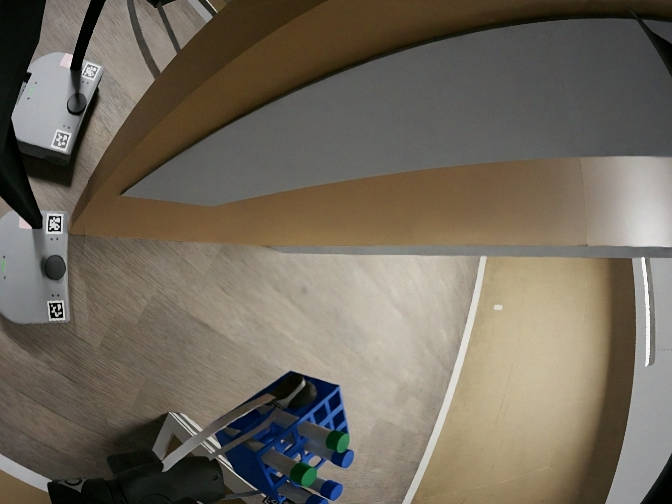

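>>> execute_actions(actions=[{"r2":{"base":{"translate_m":-0.1}},"r1":{"joints":{"gripper_m":0.0}}}], cameras=[])

>>> execute_actions(actions=[{"r2":{"base":{"rotate_rad":-0.75}}}], cameras=["r2_nav_camera","r1_nav_camera"])

Scene clock: 863.20 s.
r1.base_odometry: x=+2.322 y=-2.006 heading=-1.470 (m, m, rad; r1's odometry frame)
r1.turned_by_wheels: +0.000 (rad since the last result)
r1.turned_by_imu: -0.001 (rad since the last result)
r1.base_tilt: forward=+0.7 right=-1.4 (deg)
r1.lidar_m: 1.01 0.87 0.82 0.84 1.10 1.22 1.33 1.33 0.40 0.39 0.59 0.65
r1.head_depth_mm: 464 503 545 592 648 735 - / 478 520 570 630 692 813 939 / 494 540 593 659 731 855 988 / 512 560 617 689 782 899 1058 / 530 582 646 720 823 957 1134 / 551 605 672 761 870 1024 1224 / 570 631 708 801 928 1092 1266
r1.base_status: not commanded
r1.joint_positions: lift_m=+0.900 arm_m=+0.000 wrist_yaw_rad=+0.987 wrist_pitch_rad=-0.023 wrist_roll_rad=+0.001 gripper_m=+0.000 head_pan_rad=-0.807 head_tilt_rad=-0.496
r1.joint_status: all done
r1.on_its_own: wrist_yaw_rad is held at +0.989, not at your +1.150, by its stall guard, which is not easing now
r1.motor_effort: left_wheel=+0(9) right_wheel=+0(15) lift_m=+30(30) arm_m=-5(6) wrist_yaw_rad=+1(60) wrist_pitch_rad=+8(9) wrist_roll_rad=+0(0) gripper_m=-3(95) head_pan_rad=+4(5) head_tilt_rad=-2(3) (%)
r1.hand_pose: x=+0.1918 y=-0.2862 z=+1.0086 quat_wxyz=(+0.627, +0.342, -0.619, +0.327) (m; r1's base frame)
r1.wrist_depth_mm: 733 663 513 418 363 297 280 / 761 696 542 443 369 304 292 / 784 740 564 462 383 315 304 / 813 782 603 470 397 325 308 / 844 840 651 - 412 328 - / 875 901 702 530 409 347 - / 930 922 674 533 453 357 -
r2.base_odometry: x=-1.806 y=-3.159 heading=-1.711 (m, m, rad; r2's odometry frame)
r2.turned_by_wheels: +0.000 (rad since the last result)
r2.turned_by_imu: -0.021 (rad since the last result)
r2.base_tilt: forward=+1.0 right=-1.7 (deg)
r2.lidar_m: 0.21 1.23 1.30 0.49 1.54 1.44 1.04 0.80 0.79 0.83 0.81 0.18
r2.head_depth_mm: - - - - - - 1099 / - - - - 304 314 332 / 317 333 351 383 423 470 502 / - - - - 664 347 498 / 912 1030 1196 1422 1607 1370 1169 / 989 1141 1345 1643 1668 1374 1173 / 1090 1277 1497 1689 1664 1376 1174
r2.base_status: done
r2.joint_positions: lift_m=+0.900 arm_m=+0.002 wrist_yaw_rad=+1.471 wrist_pitch_rad=-0.028 wrist_roll_rad=+0.005 gripper_m=+0.083 head_pan_rad=+0.006 head_tilt_rad=-0.696
r2.joint_status: not commanded
r2.on_its_own: gripper_m is held at +0.082, not at your +0.050, by its stall guard, which is not easing now; wrist_yaw_rad is at rest, and its effort (+22) is outside its rest range (-12 to +12)
r2.motor_effort: left_wheel=-2(27) right_wheel=+2(15) lift_m=+22(22) arm_m=-2(9) wrist_yaw_rad=+22(83) wrist_pitch_rad=+9(10) wrist_roll_rad=-3(3) gripper_m=-21(28) head_pan_rad=-2(1) head_tilt_rad=-1(1) (%)
r2.hand_pose: x=+0.2328 y=-0.1730 z=+1.0080 quat_wxyz=(+0.530, +0.483, -0.519, +0.466) (m; r2's base frame)
r2.wrist_depth_mm: 93 153 - - - - - / 92 149 81 - - - - / 91 145 82 139 97 - 518 / 92 142 85 141 102 - 522 / 93 122 85 112 99 - 508 / 95 110 79 85 94 - 506 / - 152 80 87 96 - 507
pictures: none
No camera images: the call's "cameras" was empty. Leave "cameras" out to get every camera's image.

Scene clock: 865.60 s.
r1.base_odometry: x=+2.322 y=-2.006 heading=-1.470 (m, m, rad; r1's odometry frame)
r1.turned_by_wheels: +0.000 (rad since the last result)
r1.turned_by_imu: -0.001 (rad since the last result)
r1.base_tilt: forward=+0.8 right=-1.5 (deg)
r1.lidar_m: 1.03 0.87 0.82 0.84 1.10 1.23 1.33 1.34 1.27 0.35 1.07 1.02
r1.head_depth_mm: 1013 1118 1243 1408 1606 1519 - / 955 1051 1164 1320 1462 1483 1268 / 942 1033 1131 1262 1402 1500 1308 / 912 989 1085 1206 1346 1473 1303 / 881 958 1040 1152 1282 1436 1309 / 854 921 1002 1100 1221 1371 1319 / 825 892 965 1056 1165 1295 1326
r1.base_status: not commanded
r1.joint_positions: lift_m=+0.900 arm_m=+0.000 wrist_yaw_rad=+0.987 wrist_pitch_rad=-0.023 wrist_roll_rad=+0.001 gripper_m=+0.000 head_pan_rad=-0.807 head_tilt_rad=-0.496
r1.joint_status: not commanded
r1.on_its_own: wrist_yaw_rad is held at +0.989, not at your +1.150, by its stall guard, which is not easing now
r1.motor_effort: left_wheel=+0(0) right_wheel=+1(0) lift_m=+30(29) arm_m=-5(5) wrist_yaw_rad=+2(2) wrist_pitch_rad=+8(8) wrist_roll_rad=+0(0) gripper_m=-1(2) head_pan_rad=+5(5) head_tilt_rad=-2(3) (%)
r1.hand_pose: x=+0.1918 y=-0.2862 z=+1.0086 quat_wxyz=(+0.627, +0.342, -0.619, +0.327) (m; r1's base frame)
r1.wrist_depth_mm: 743 769 781 821 850 880 952 / 753 794 823 850 876 924 950 / 816 815 850 890 905 951 977 / 806 847 871 909 935 990 - / 844 872 905 - 996 - - / 841 917 924 - - - - / 891 913 - - - - -
r2.base_odometry: x=-1.806 y=-3.159 heading=-2.461 (m, m, rad; r2's odometry frame)
r2.turned_by_wheels: -0.750 (rad since the last result)
r2.turned_by_imu: -0.740 (rad since the last result)
r2.base_tilt: forward=+1.0 right=-1.6 (deg)
r2.lidar_m: 0.79 0.80 0.99 1.30 0.64 1.60 1.51 1.34 0.86 0.79 0.79 0.87
r2.head_depth_mm: 661 746 854 1005 1144 1335 1170 / 645 727 832 987 1185 1351 1170 / 625 716 799 966 1165 1338 1171 / 642 721 824 960 1148 1338 1173 / 638 715 816 953 1136 1322 1172 / 633 708 809 941 1122 1307 1172 / 628 705 801 930 1106 1309 1175
r2.base_status: done
r2.joint_positions: lift_m=+0.900 arm_m=+0.002 wrist_yaw_rad=+1.453 wrist_pitch_rad=-0.028 wrist_roll_rad=+0.005 gripper_m=+0.083 head_pan_rad=+0.006 head_tilt_rad=-0.696
r2.joint_status: not commanded
r2.on_its_own: wrist_yaw_rad is held at +1.456, not at your +1.500, by its stall guard, which is not easing now; gripper_m is held at +0.082, not at your +0.050, by its stall guard, which is not easing now
r2.motor_effort: left_wheel=+2(5) right_wheel=-3(7) lift_m=+22(22) arm_m=-1(3) wrist_yaw_rad=+2(21) wrist_pitch_rad=+9(10) wrist_roll_rad=-3(3) gripper_m=-18(21) head_pan_rad=-2(2) head_tilt_rad=-2(1) (%)
r2.hand_pose: x=+0.2323 y=-0.1775 z=+1.0078 quat_wxyz=(+0.534, +0.478, -0.523, +0.461) (m; r2's base frame)
r2.wrist_depth_mm: 600 631 676 705 752 779 584 / 616 644 80 734 745 809 586 / 633 663 82 139 97 782 593 / 652 686 84 141 101 803 589 / 670 697 85 111 99 753 594 / 688 386 79 86 95 - 600 / 690 749 81 88 97 850 578
pictures: r1_nav_camera (sideways: a quarter turn counterclockwise sets it upright), r2_nav_camera (sideways: a quarter turn counterclockwise sets it upright)
camera_calibration (this result's frames):
r1_nav_camera: T_world_to_cam=[[0.310254, -0.40365, 0.860703, -1.07715], [-0.758262, -0.651162, -0.0320524, 0.0936688], [0.573395, -0.642693, -0.508098, 0.613676], [0, 0, 0, 1]] pos_world=[0.0533372, 0.0206074, 1.24192]
r2_nav_camera: T_world_to_cam=[[0.632658, 0.0121304, 0.774336, -0.974174], [0.00579634, -0.999923, 0.0109286, 0.0434079], [0.774409, -0.00242576, -0.63268, 0.778031], [0, 0, 0, 1]] pos_world=[0.0135531, 0.0571091, 1.24611]
Images, in order (width x height): r1_nav_camera 672x504, r2_nav_camera 672x504.

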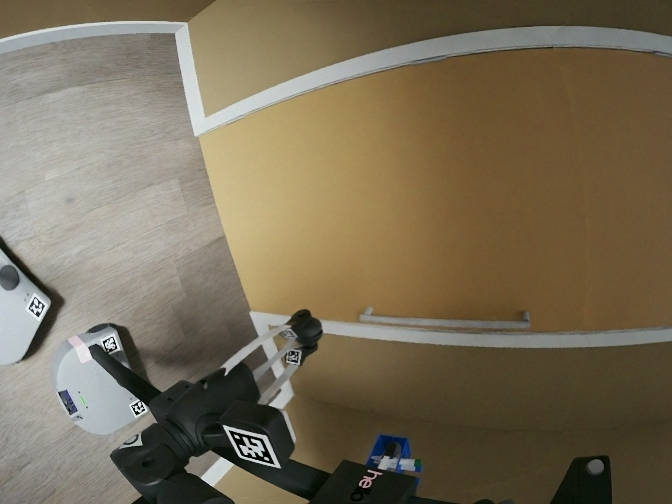

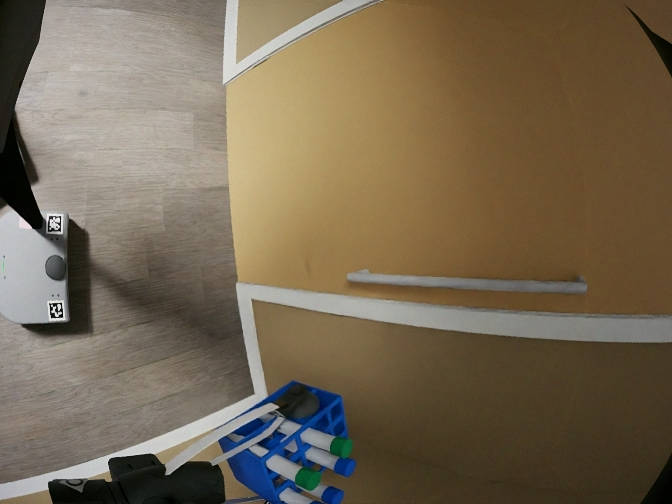

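>>> execute_actions(actions=[{"r1":{"base":{"translate_m":0.47},"joints":{"wrist_yaw_rad":0.35,"gripper_m":0.085,"arm_m":0.2,"head_pan_rad":-1.2}}}], cameras=[])

>>> execute_actions(actions=[{"r1":{"base":{"rotate_rad":-0.43}},"r2":{"base":{"translate_m":-0.2}}}], cameras=["r1_nav_camera","r2_nav_camera"])

Scene clock: 883.27 s.
r1.base_odometry: x=+2.369 y=-2.474 heading=-1.470 (m, m, rad; r1's odometry frame)
r1.turned_by_wheels: +0.000 (rad since the last result)
r1.turned_by_imu: +0.002 (rad since the last result)
r1.base_tilt: forward=+0.8 right=-1.3 (deg)
r1.lidar_m: 0.61 0.65 0.61 0.63 0.83 1.62 1.75 0.58 0.68 0.89 0.63 0.58
r1.head_depth_mm: 882 1000 1146 - 1551 1524 1287 / 815 902 977 1096 1291 1455 1301 / 740 809 892 995 1119 1280 1300 / 678 733 804 882 983 1106 1232 / 625 673 728 795 876 971 1093 / 580 619 668 721 788 865 962 / 541 576 616 664 717 781 856
r1.base_status: done
r1.joint_positions: lift_m=+0.900 arm_m=+0.200 wrist_yaw_rad=+0.352 wrist_pitch_rad=-0.023 wrist_roll_rad=+0.001 gripper_m=+0.085 head_pan_rad=-1.193 head_tilt_rad=-0.496
r1.joint_status: all done
r1.motor_effort: left_wheel=-1(5) right_wheel=+1(5) lift_m=+29(30) arm_m=+4(6) wrist_yaw_rad=-1(4) wrist_pitch_rad=+9(8) wrist_roll_rad=+0(0) gripper_m=+0(80) head_pan_rad=-5(40) head_tilt_rad=-2(2) (%)
r1.hand_pose: x=+0.0666 y=-0.5846 z=+1.0086 quat_wxyz=(+0.698, +0.132, -0.695, +0.115) (m; r1's base frame)
r1.wrist_depth_mm: 292 336 402 502 672 900 812 / 297 343 417 524 721 943 833 / 304 350 432 537 737 986 861 / 313 360 435 561 786 - 855 / 314 362 464 578 728 - 871 / 317 360 495 610 766 - 919 / 326 396 486 620 949 - 937
r2.base_odometry: x=-1.806 y=-3.159 heading=-2.461 (m, m, rad; r2's odometry frame)
r2.turned_by_wheels: +0.000 (rad since the last result)
r2.turned_by_imu: -0.001 (rad since the last result)
r2.base_tilt: forward=+1.1 right=-1.7 (deg)
r2.lidar_m: 0.80 0.80 0.99 0.69 1.31 1.60 1.51 1.33 0.86 0.79 0.79 0.87
r2.head_depth_mm: 660 746 854 999 1141 1336 1169 / 645 729 832 991 1191 1345 1170 / 627 721 807 964 1168 1339 1168 / 646 725 830 967 1156 1341 1170 / 641 719 819 956 1141 1328 1170 / 637 713 813 944 1124 1314 1178 / 632 708 802 934 1110 1312 1175
r2.base_status: not commanded
r2.joint_positions: lift_m=+0.900 arm_m=+0.002 wrist_yaw_rad=+1.453 wrist_pitch_rad=-0.028 wrist_roll_rad=+0.005 gripper_m=+0.083 head_pan_rad=+0.006 head_tilt_rad=-0.696
r2.joint_status: not commanded
r2.on_its_own: wrist_yaw_rad is held at +1.456, not at your +1.500, by its stall guard, which is not easing now; gripper_m is held at +0.082, not at your +0.050, by its stall guard, which is not easing now
r2.motor_effort: left_wheel=+2(2) right_wheel=-3(3) lift_m=+22(22) arm_m=-2(2) wrist_yaw_rad=+2(2) wrist_pitch_rad=+9(9) wrist_roll_rad=-3(3) gripper_m=-19(19) head_pan_rad=+0(1) head_tilt_rad=-2(2) (%)
r2.hand_pose: x=+0.2323 y=-0.1775 z=+1.0078 quat_wxyz=(+0.534, +0.478, -0.523, +0.461) (m; r2's base frame)
r2.wrist_depth_mm: 612 626 667 713 751 778 582 / 616 648 80 724 747 790 588 / 643 667 82 139 97 798 589 / 649 680 84 141 101 797 597 / 663 699 85 111 99 745 596 / 693 389 79 86 95 - 595 / 699 759 81 88 97 837 575
pictures: none
No camera images: the call's "cameras" was empty. Leave "cameras" out to get every camera's image.

Scene clock: 886.50 s.
r1.base_odometry: x=+2.369 y=-2.474 heading=-1.900 (m, m, rad; r1's odometry frame)
r1.turned_by_wheels: -0.430 (rad since the last result)
r1.turned_by_imu: -0.430 (rad since the last result)
r1.base_tilt: forward=+0.7 right=-1.5 (deg)
r1.lidar_m: 0.58 0.62 0.63 0.61 0.64 0.90 1.62 1.80 0.66 1.48 0.81 0.61
r1.head_depth_mm: 1226 1325 1451 - 1745 1518 1288 / 1266 1372 1508 1669 1791 1524 1285 / 1313 1428 1564 1738 1860 1528 1297 / 1319 1421 1541 1699 1768 1543 1303 / 1105 1167 1239 1324 1394 1475 1311 / 918 941 991 1065 1148 1222 1265 / 795 844 880 922 969 1018 1074
r1.base_status: done
r1.joint_positions: lift_m=+0.900 arm_m=+0.200 wrist_yaw_rad=+0.351 wrist_pitch_rad=-0.023 wrist_roll_rad=+0.001 gripper_m=+0.085 head_pan_rad=-1.193 head_tilt_rad=-0.496
r1.joint_status: not commanded
r1.motor_effort: left_wheel=+2(6) right_wheel=-1(3) lift_m=+30(30) arm_m=+4(4) wrist_yaw_rad=-1(1) wrist_pitch_rad=+8(9) wrist_roll_rad=+0(0) gripper_m=+1(0) head_pan_rad=-5(5) head_tilt_rad=-2(3) (%)
r1.hand_pose: x=+0.0665 y=-0.5847 z=+1.0086 quat_wxyz=(+0.698, +0.132, -0.695, +0.115) (m; r1's base frame)
r1.wrist_depth_mm: 487 619 885 - 956 874 817 / 497 643 925 - - 903 827 / 506 639 934 - - 945 847 / 518 655 947 - - 945 869 / 520 618 - - - - 907 / 532 602 - - - - 937 / 527 718 - - - - -
r2.base_odometry: x=-1.651 y=-3.033 heading=-2.461 (m, m, rad; r2's odometry frame)
r2.turned_by_wheels: +0.000 (rad since the last result)
r2.turned_by_imu: -0.001 (rad since the last result)
r2.base_tilt: forward=+1.0 right=-1.7 (deg)
r2.lidar_m: 0.99 1.00 0.74 0.84 1.28 1.41 1.31 1.24 0.89 0.82 0.82 1.02
r2.head_depth_mm: 836 942 1082 1268 1452 1335 1170 / 820 933 1070 1250 1509 1368 1172 / 812 913 1038 1233 1473 1370 1169 / 817 921 1050 1221 1469 1379 1174 / 808 910 1038 1210 1441 1373 1175 / 803 902 1009 1135 1425 1379 1175 / 796 892 996 1149 1401 1378 1179
r2.base_status: done
r2.joint_positions: lift_m=+0.900 arm_m=+0.002 wrist_yaw_rad=+1.453 wrist_pitch_rad=-0.028 wrist_roll_rad=+0.005 gripper_m=+0.083 head_pan_rad=+0.006 head_tilt_rad=-0.696
r2.joint_status: not commanded
r2.on_its_own: wrist_yaw_rad is held at +1.456, not at your +1.500, by its stall guard, which is not easing now; gripper_m is held at +0.082, not at your +0.050, by its stall guard, which is not easing now
r2.motor_effort: left_wheel=+2(2) right_wheel=-3(6) lift_m=+22(22) arm_m=-2(2) wrist_yaw_rad=+3(1) wrist_pitch_rad=+9(10) wrist_roll_rad=-3(3) gripper_m=-19(18) head_pan_rad=-2(3) head_tilt_rad=-2(1) (%)
r2.hand_pose: x=+0.2323 y=-0.1775 z=+1.0078 quat_wxyz=(+0.534, +0.478, -0.523, +0.461) (m; r2's base frame)
r2.wrist_depth_mm: 757 801 831 896 946 831 614 / 773 820 80 918 929 834 612 / 801 846 82 139 97 849 615 / 815 877 84 141 101 844 616 / 841 892 85 111 99 785 623 / 865 480 79 86 95 - 626 / 888 949 81 88 97 874 608
pictures: r1_nav_camera (sideways: a quarter turn counterclockwise sets it upright), r2_nav_camera (sideways: a quarter turn counterclockwise sets it upright)
camera_calibration (this result's frames):
r1_nav_camera: T_world_to_cam=[[0.135398, -0.490773, 0.860703, -1.07608], [-0.947662, -0.317661, -0.0320524, 0.0948241], [0.289142, -0.811316, -0.508098, 0.61541], [0, 0, 0, 1]] pos_world=[0.0576202, 0.0013008, 1.24192]
r2_nav_camera: T_world_to_cam=[[0.632659, 0.0121307, 0.774336, -0.974174], [0.00579669, -0.999923, 0.0109286, 0.0434079], [0.774409, -0.00242549, -0.63268, 0.778032], [0, 0, 0, 1]] pos_world=[0.0135531, 0.0571091, 1.24611]
Images, in order (width x height): r1_nav_camera 672x504, r2_nav_camera 672x504.

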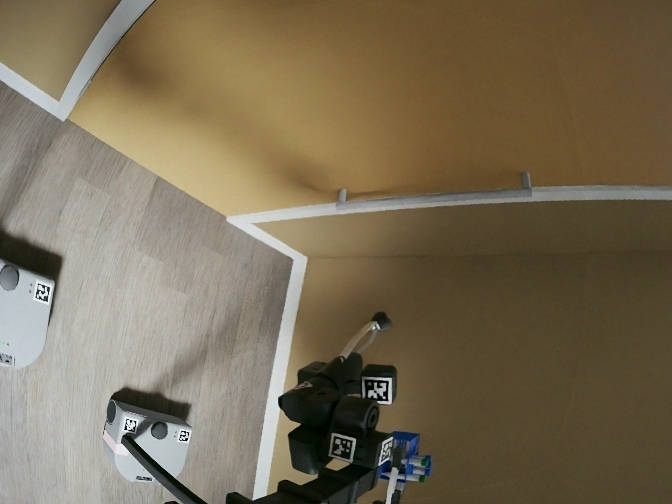

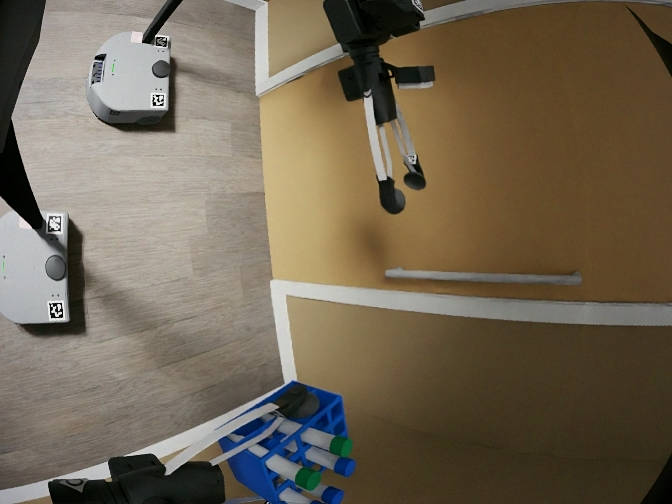

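>>> execute_actions(actions=[{"r1":{"base":{"translate_m":0.42},"joints":{"arm_m":0.3,"head_pan_rad":-1.4}}}], cameras=["r1_wrist_camera"])

>>> execute_actions(actions=[{"r1":{"joints":{"arm_m":0.4}}}], cameras=["r1_wrist_camera"])

Scene clock: 896.03 s.
r1.base_odometry: x=+2.233 y=-2.872 heading=-1.900 (m, m, rad; r1's odometry frame)
r1.turned_by_wheels: +0.000 (rad since the last result)
r1.turned_by_imu: +0.001 (rad since the last result)
r1.base_tilt: forward=+0.8 right=-1.6 (deg)
r1.lidar_m: 0.16 0.17 0.26 0.59 0.63 0.88 2.04 0.99 1.54 0.59 0.24 0.18
r1.head_depth_mm: 1233 1343 1438 - 1765 1523 1287 / 1249 1363 1478 - 1795 1527 1299 / 1236 1345 864 953 1781 1523 1298 / 757 820 867 919 978 1046 1117 / 531 548 569 589 613 637 664 / 401 411 422 433 446 459 474 / 323 329 335 342 350 359 368
r1.base_status: done
r1.joint_positions: lift_m=+0.900 arm_m=+0.300 wrist_yaw_rad=+0.351 wrist_pitch_rad=-0.023 wrist_roll_rad=+0.001 gripper_m=+0.085 head_pan_rad=-1.393 head_tilt_rad=-0.496
r1.joint_status: all done
r1.motor_effort: left_wheel=+1(6) right_wheel=-2(2) lift_m=+30(30) arm_m=+4(5) wrist_yaw_rad=-1(1) wrist_pitch_rad=+8(9) wrist_roll_rad=+0(0) gripper_m=+0(1) head_pan_rad=-5(30) head_tilt_rad=-2(2) (%)
r1.hand_pose: x=+0.0665 y=-0.6847 z=+1.0086 quat_wxyz=(+0.698, +0.132, -0.695, +0.115) (m; r1's base frame)
r1.wrist_depth_mm: 131 157 222 312 840 799 740 / 132 159 226 318 897 799 734 / 135 162 230 326 927 860 765 / 135 163 236 337 947 890 806 / 136 166 260 348 966 901 830 / 136 155 274 353 984 957 881 / 135 179 248 366 - 998 874
r2.base_odometry: x=-1.651 y=-3.033 heading=-2.461 (m, m, rad; r2's odometry frame)
r2.turned_by_wheels: +0.000 (rad since the last result)
r2.turned_by_imu: -0.001 (rad since the last result)
r2.base_tilt: forward=+1.0 right=-1.7 (deg)
r2.lidar_m: 0.99 1.00 1.03 1.27 1.28 1.41 1.32 1.25 0.89 0.82 0.82 1.02
r2.head_depth_mm: 836 944 1079 1265 1446 1331 1168 / 819 934 1071 1252 1503 1368 1171 / 812 911 1041 1228 1480 1371 1171 / 816 917 1051 1224 1472 1372 1170 / 811 895 1041 1210 1445 1369 1172 / 804 867 1028 1195 1424 1373 1175 / 798 763 1018 1181 1407 1377 1176
r2.base_status: not commanded
r2.joint_positions: lift_m=+0.900 arm_m=+0.002 wrist_yaw_rad=+1.453 wrist_pitch_rad=-0.028 wrist_roll_rad=+0.005 gripper_m=+0.083 head_pan_rad=+0.006 head_tilt_rad=-0.696
r2.joint_status: not commanded
r2.on_its_own: wrist_yaw_rad is held at +1.456, not at your +1.500, by its stall guard, which is not easing now; gripper_m is held at +0.082, not at your +0.050, by its stall guard, which is not easing now
r2.motor_effort: left_wheel=+2(2) right_wheel=-3(3) lift_m=+22(22) arm_m=-3(2) wrist_yaw_rad=+2(1) wrist_pitch_rad=+9(9) wrist_roll_rad=-3(3) gripper_m=-18(19) head_pan_rad=-2(2) head_tilt_rad=-1(2) (%)
r2.hand_pose: x=+0.2323 y=-0.1775 z=+1.0078 quat_wxyz=(+0.534, +0.478, -0.523, +0.461) (m; r2's base frame)
r2.wrist_depth_mm: 760 790 854 897 948 832 611 / 777 827 80 914 949 834 609 / 661 822 82 139 97 832 616 / 817 858 84 141 101 835 618 / 846 899 85 111 99 780 623 / 870 480 79 86 95 - 628 / 880 951 81 88 97 880 610
pictures: r1_wrist_camera
camera_calibration (this result's frames):
r1_wrist_camera: T_world_to_cam=[[-0.949448, -0.312265, -0.0322334, -0.121123], [-0.0488612, 0.248425, -0.967418, 1.17351], [0.310098, -0.916938, -0.251124, -0.23212], [0, 0, 0, 1]] pos_world=[0.0143188, -0.542191, 1.07308]
Images, in order (width x height): r1_wrist_camera 644x364.

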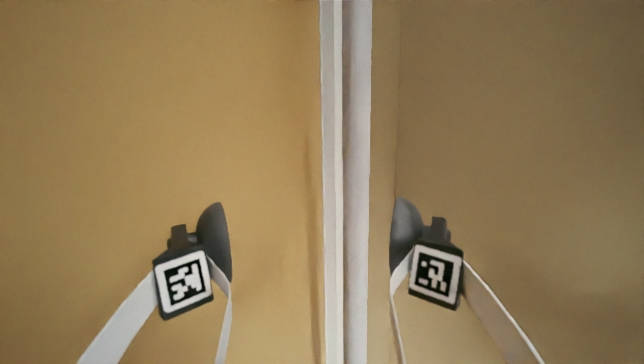

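Scene clock: 898.00 s.
r1.base_odometry: x=+2.233 y=-2.872 heading=-1.900 (m, m, rad; r1's odometry frame)
r1.turned_by_wheels: +0.000 (rad since the last result)
r1.turned_by_imu: +0.000 (rad since the last result)
r1.base_tilt: forward=+0.8 right=-1.3 (deg)
r1.lidar_m: 0.16 0.17 0.26 0.60 0.62 0.88 2.04 0.99 1.53 0.59 0.24 0.18
r1.head_depth_mm: 1236 1341 1418 1658 1751 1517 1286 / 1250 1363 1451 1718 1788 1535 1288 / 1239 1339 855 1622 1786 1532 1301 / 760 823 850 922 980 1045 1121 / 531 549 569 590 613 638 665 / 402 411 422 433 445 459 474 / 323 329 335 343 350 359 368
r1.base_status: not commanded
r1.joint_positions: lift_m=+0.900 arm_m=+0.400 wrist_yaw_rad=+0.351 wrist_pitch_rad=-0.023 wrist_roll_rad=+0.001 gripper_m=+0.085 head_pan_rad=-1.393 head_tilt_rad=-0.496
r1.joint_status: all done
r1.motor_effort: left_wheel=+2(1) right_wheel=-1(2) lift_m=+30(30) arm_m=+4(4) wrist_yaw_rad=-2(2) wrist_pitch_rad=+8(9) wrist_roll_rad=+0(0) gripper_m=+0(0) head_pan_rad=-4(5) head_tilt_rad=-3(3) (%)
r1.hand_pose: x=+0.0665 y=-0.7847 z=+1.0086 quat_wxyz=(+0.698, +0.132, -0.695, +0.115) (m; r1's base frame)
r1.wrist_depth_mm: 127 153 214 279 756 726 655 / 129 155 220 284 806 743 680 / 130 157 223 291 813 749 698 / 131 159 228 299 838 790 709 / 132 160 256 309 860 818 752 / 134 150 267 314 956 826 776 / 136 172 242 321 987 899 805
r2.base_odometry: x=-1.651 y=-3.033 heading=-2.461 (m, m, rad; r2's odometry frame)
r2.turned_by_wheels: +0.000 (rad since the last result)
r2.turned_by_imu: +0.000 (rad since the last result)
r2.base_tilt: forward=+1.0 right=-1.6 (deg)
r2.lidar_m: 0.99 1.00 1.03 1.28 1.29 1.41 1.31 1.25 0.89 0.82 0.82 1.02
r2.head_depth_mm: 837 946 1080 1268 1445 1338 1166 / 819 937 1070 1252 1519 1367 1171 / 813 908 1038 1232 1478 1373 1169 / 818 899 1053 1224 1471 1370 1171 / 810 875 1038 1210 1444 1376 1170 / 802 768 1028 1194 1429 1376 1175 / 797 691 1015 1180 1404 1382 1173
r2.base_status: not commanded
r2.joint_positions: lift_m=+0.900 arm_m=+0.002 wrist_yaw_rad=+1.453 wrist_pitch_rad=-0.028 wrist_roll_rad=+0.005 gripper_m=+0.083 head_pan_rad=+0.006 head_tilt_rad=-0.696
r2.joint_status: not commanded
r2.on_its_own: wrist_yaw_rad is held at +1.456, not at your +1.500, by its stall guard, which is not easing now; gripper_m is held at +0.082, not at your +0.050, by its stall guard, which is not easing now
r2.motor_effort: left_wheel=+2(2) right_wheel=-2(3) lift_m=+22(22) arm_m=-3(2) wrist_yaw_rad=+2(3) wrist_pitch_rad=+10(9) wrist_roll_rad=-3(3) gripper_m=-19(19) head_pan_rad=-2(2) head_tilt_rad=-1(1) (%)
r2.hand_pose: x=+0.2323 y=-0.1775 z=+1.0078 quat_wxyz=(+0.534, +0.478, -0.523, +0.461) (m; r2's base frame)
r2.wrist_depth_mm: 758 789 846 885 942 839 610 / 773 828 80 921 946 830 615 / 788 735 82 139 97 834 621 / 818 869 84 141 101 847 620 / 848 888 85 111 99 779 622 / 874 481 79 86 95 - 630 / 885 949 81 88 97 899 606
pictures: r1_wrist_camera
camera_calibration (this result's frames):
r1_wrist_camera: T_world_to_cam=[[-0.949452, -0.312253, -0.0322336, -0.152343], [-0.0488552, 0.248418, -0.96742, 1.19835], [0.310087, -0.916944, -0.251116, -0.323826], [0, 0, 0, 1]] pos_world=[0.0143174, -0.642191, 1.07308]
Images, in order (width x height): r1_wrist_camera 644x364.

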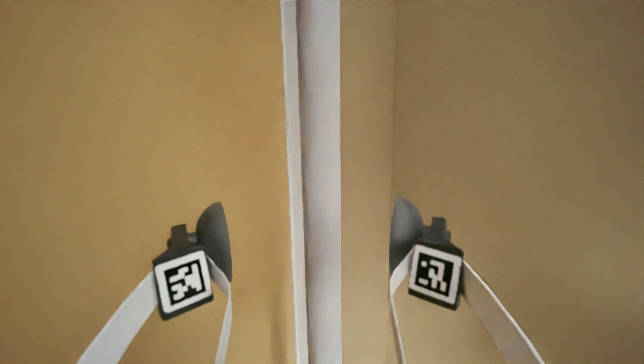

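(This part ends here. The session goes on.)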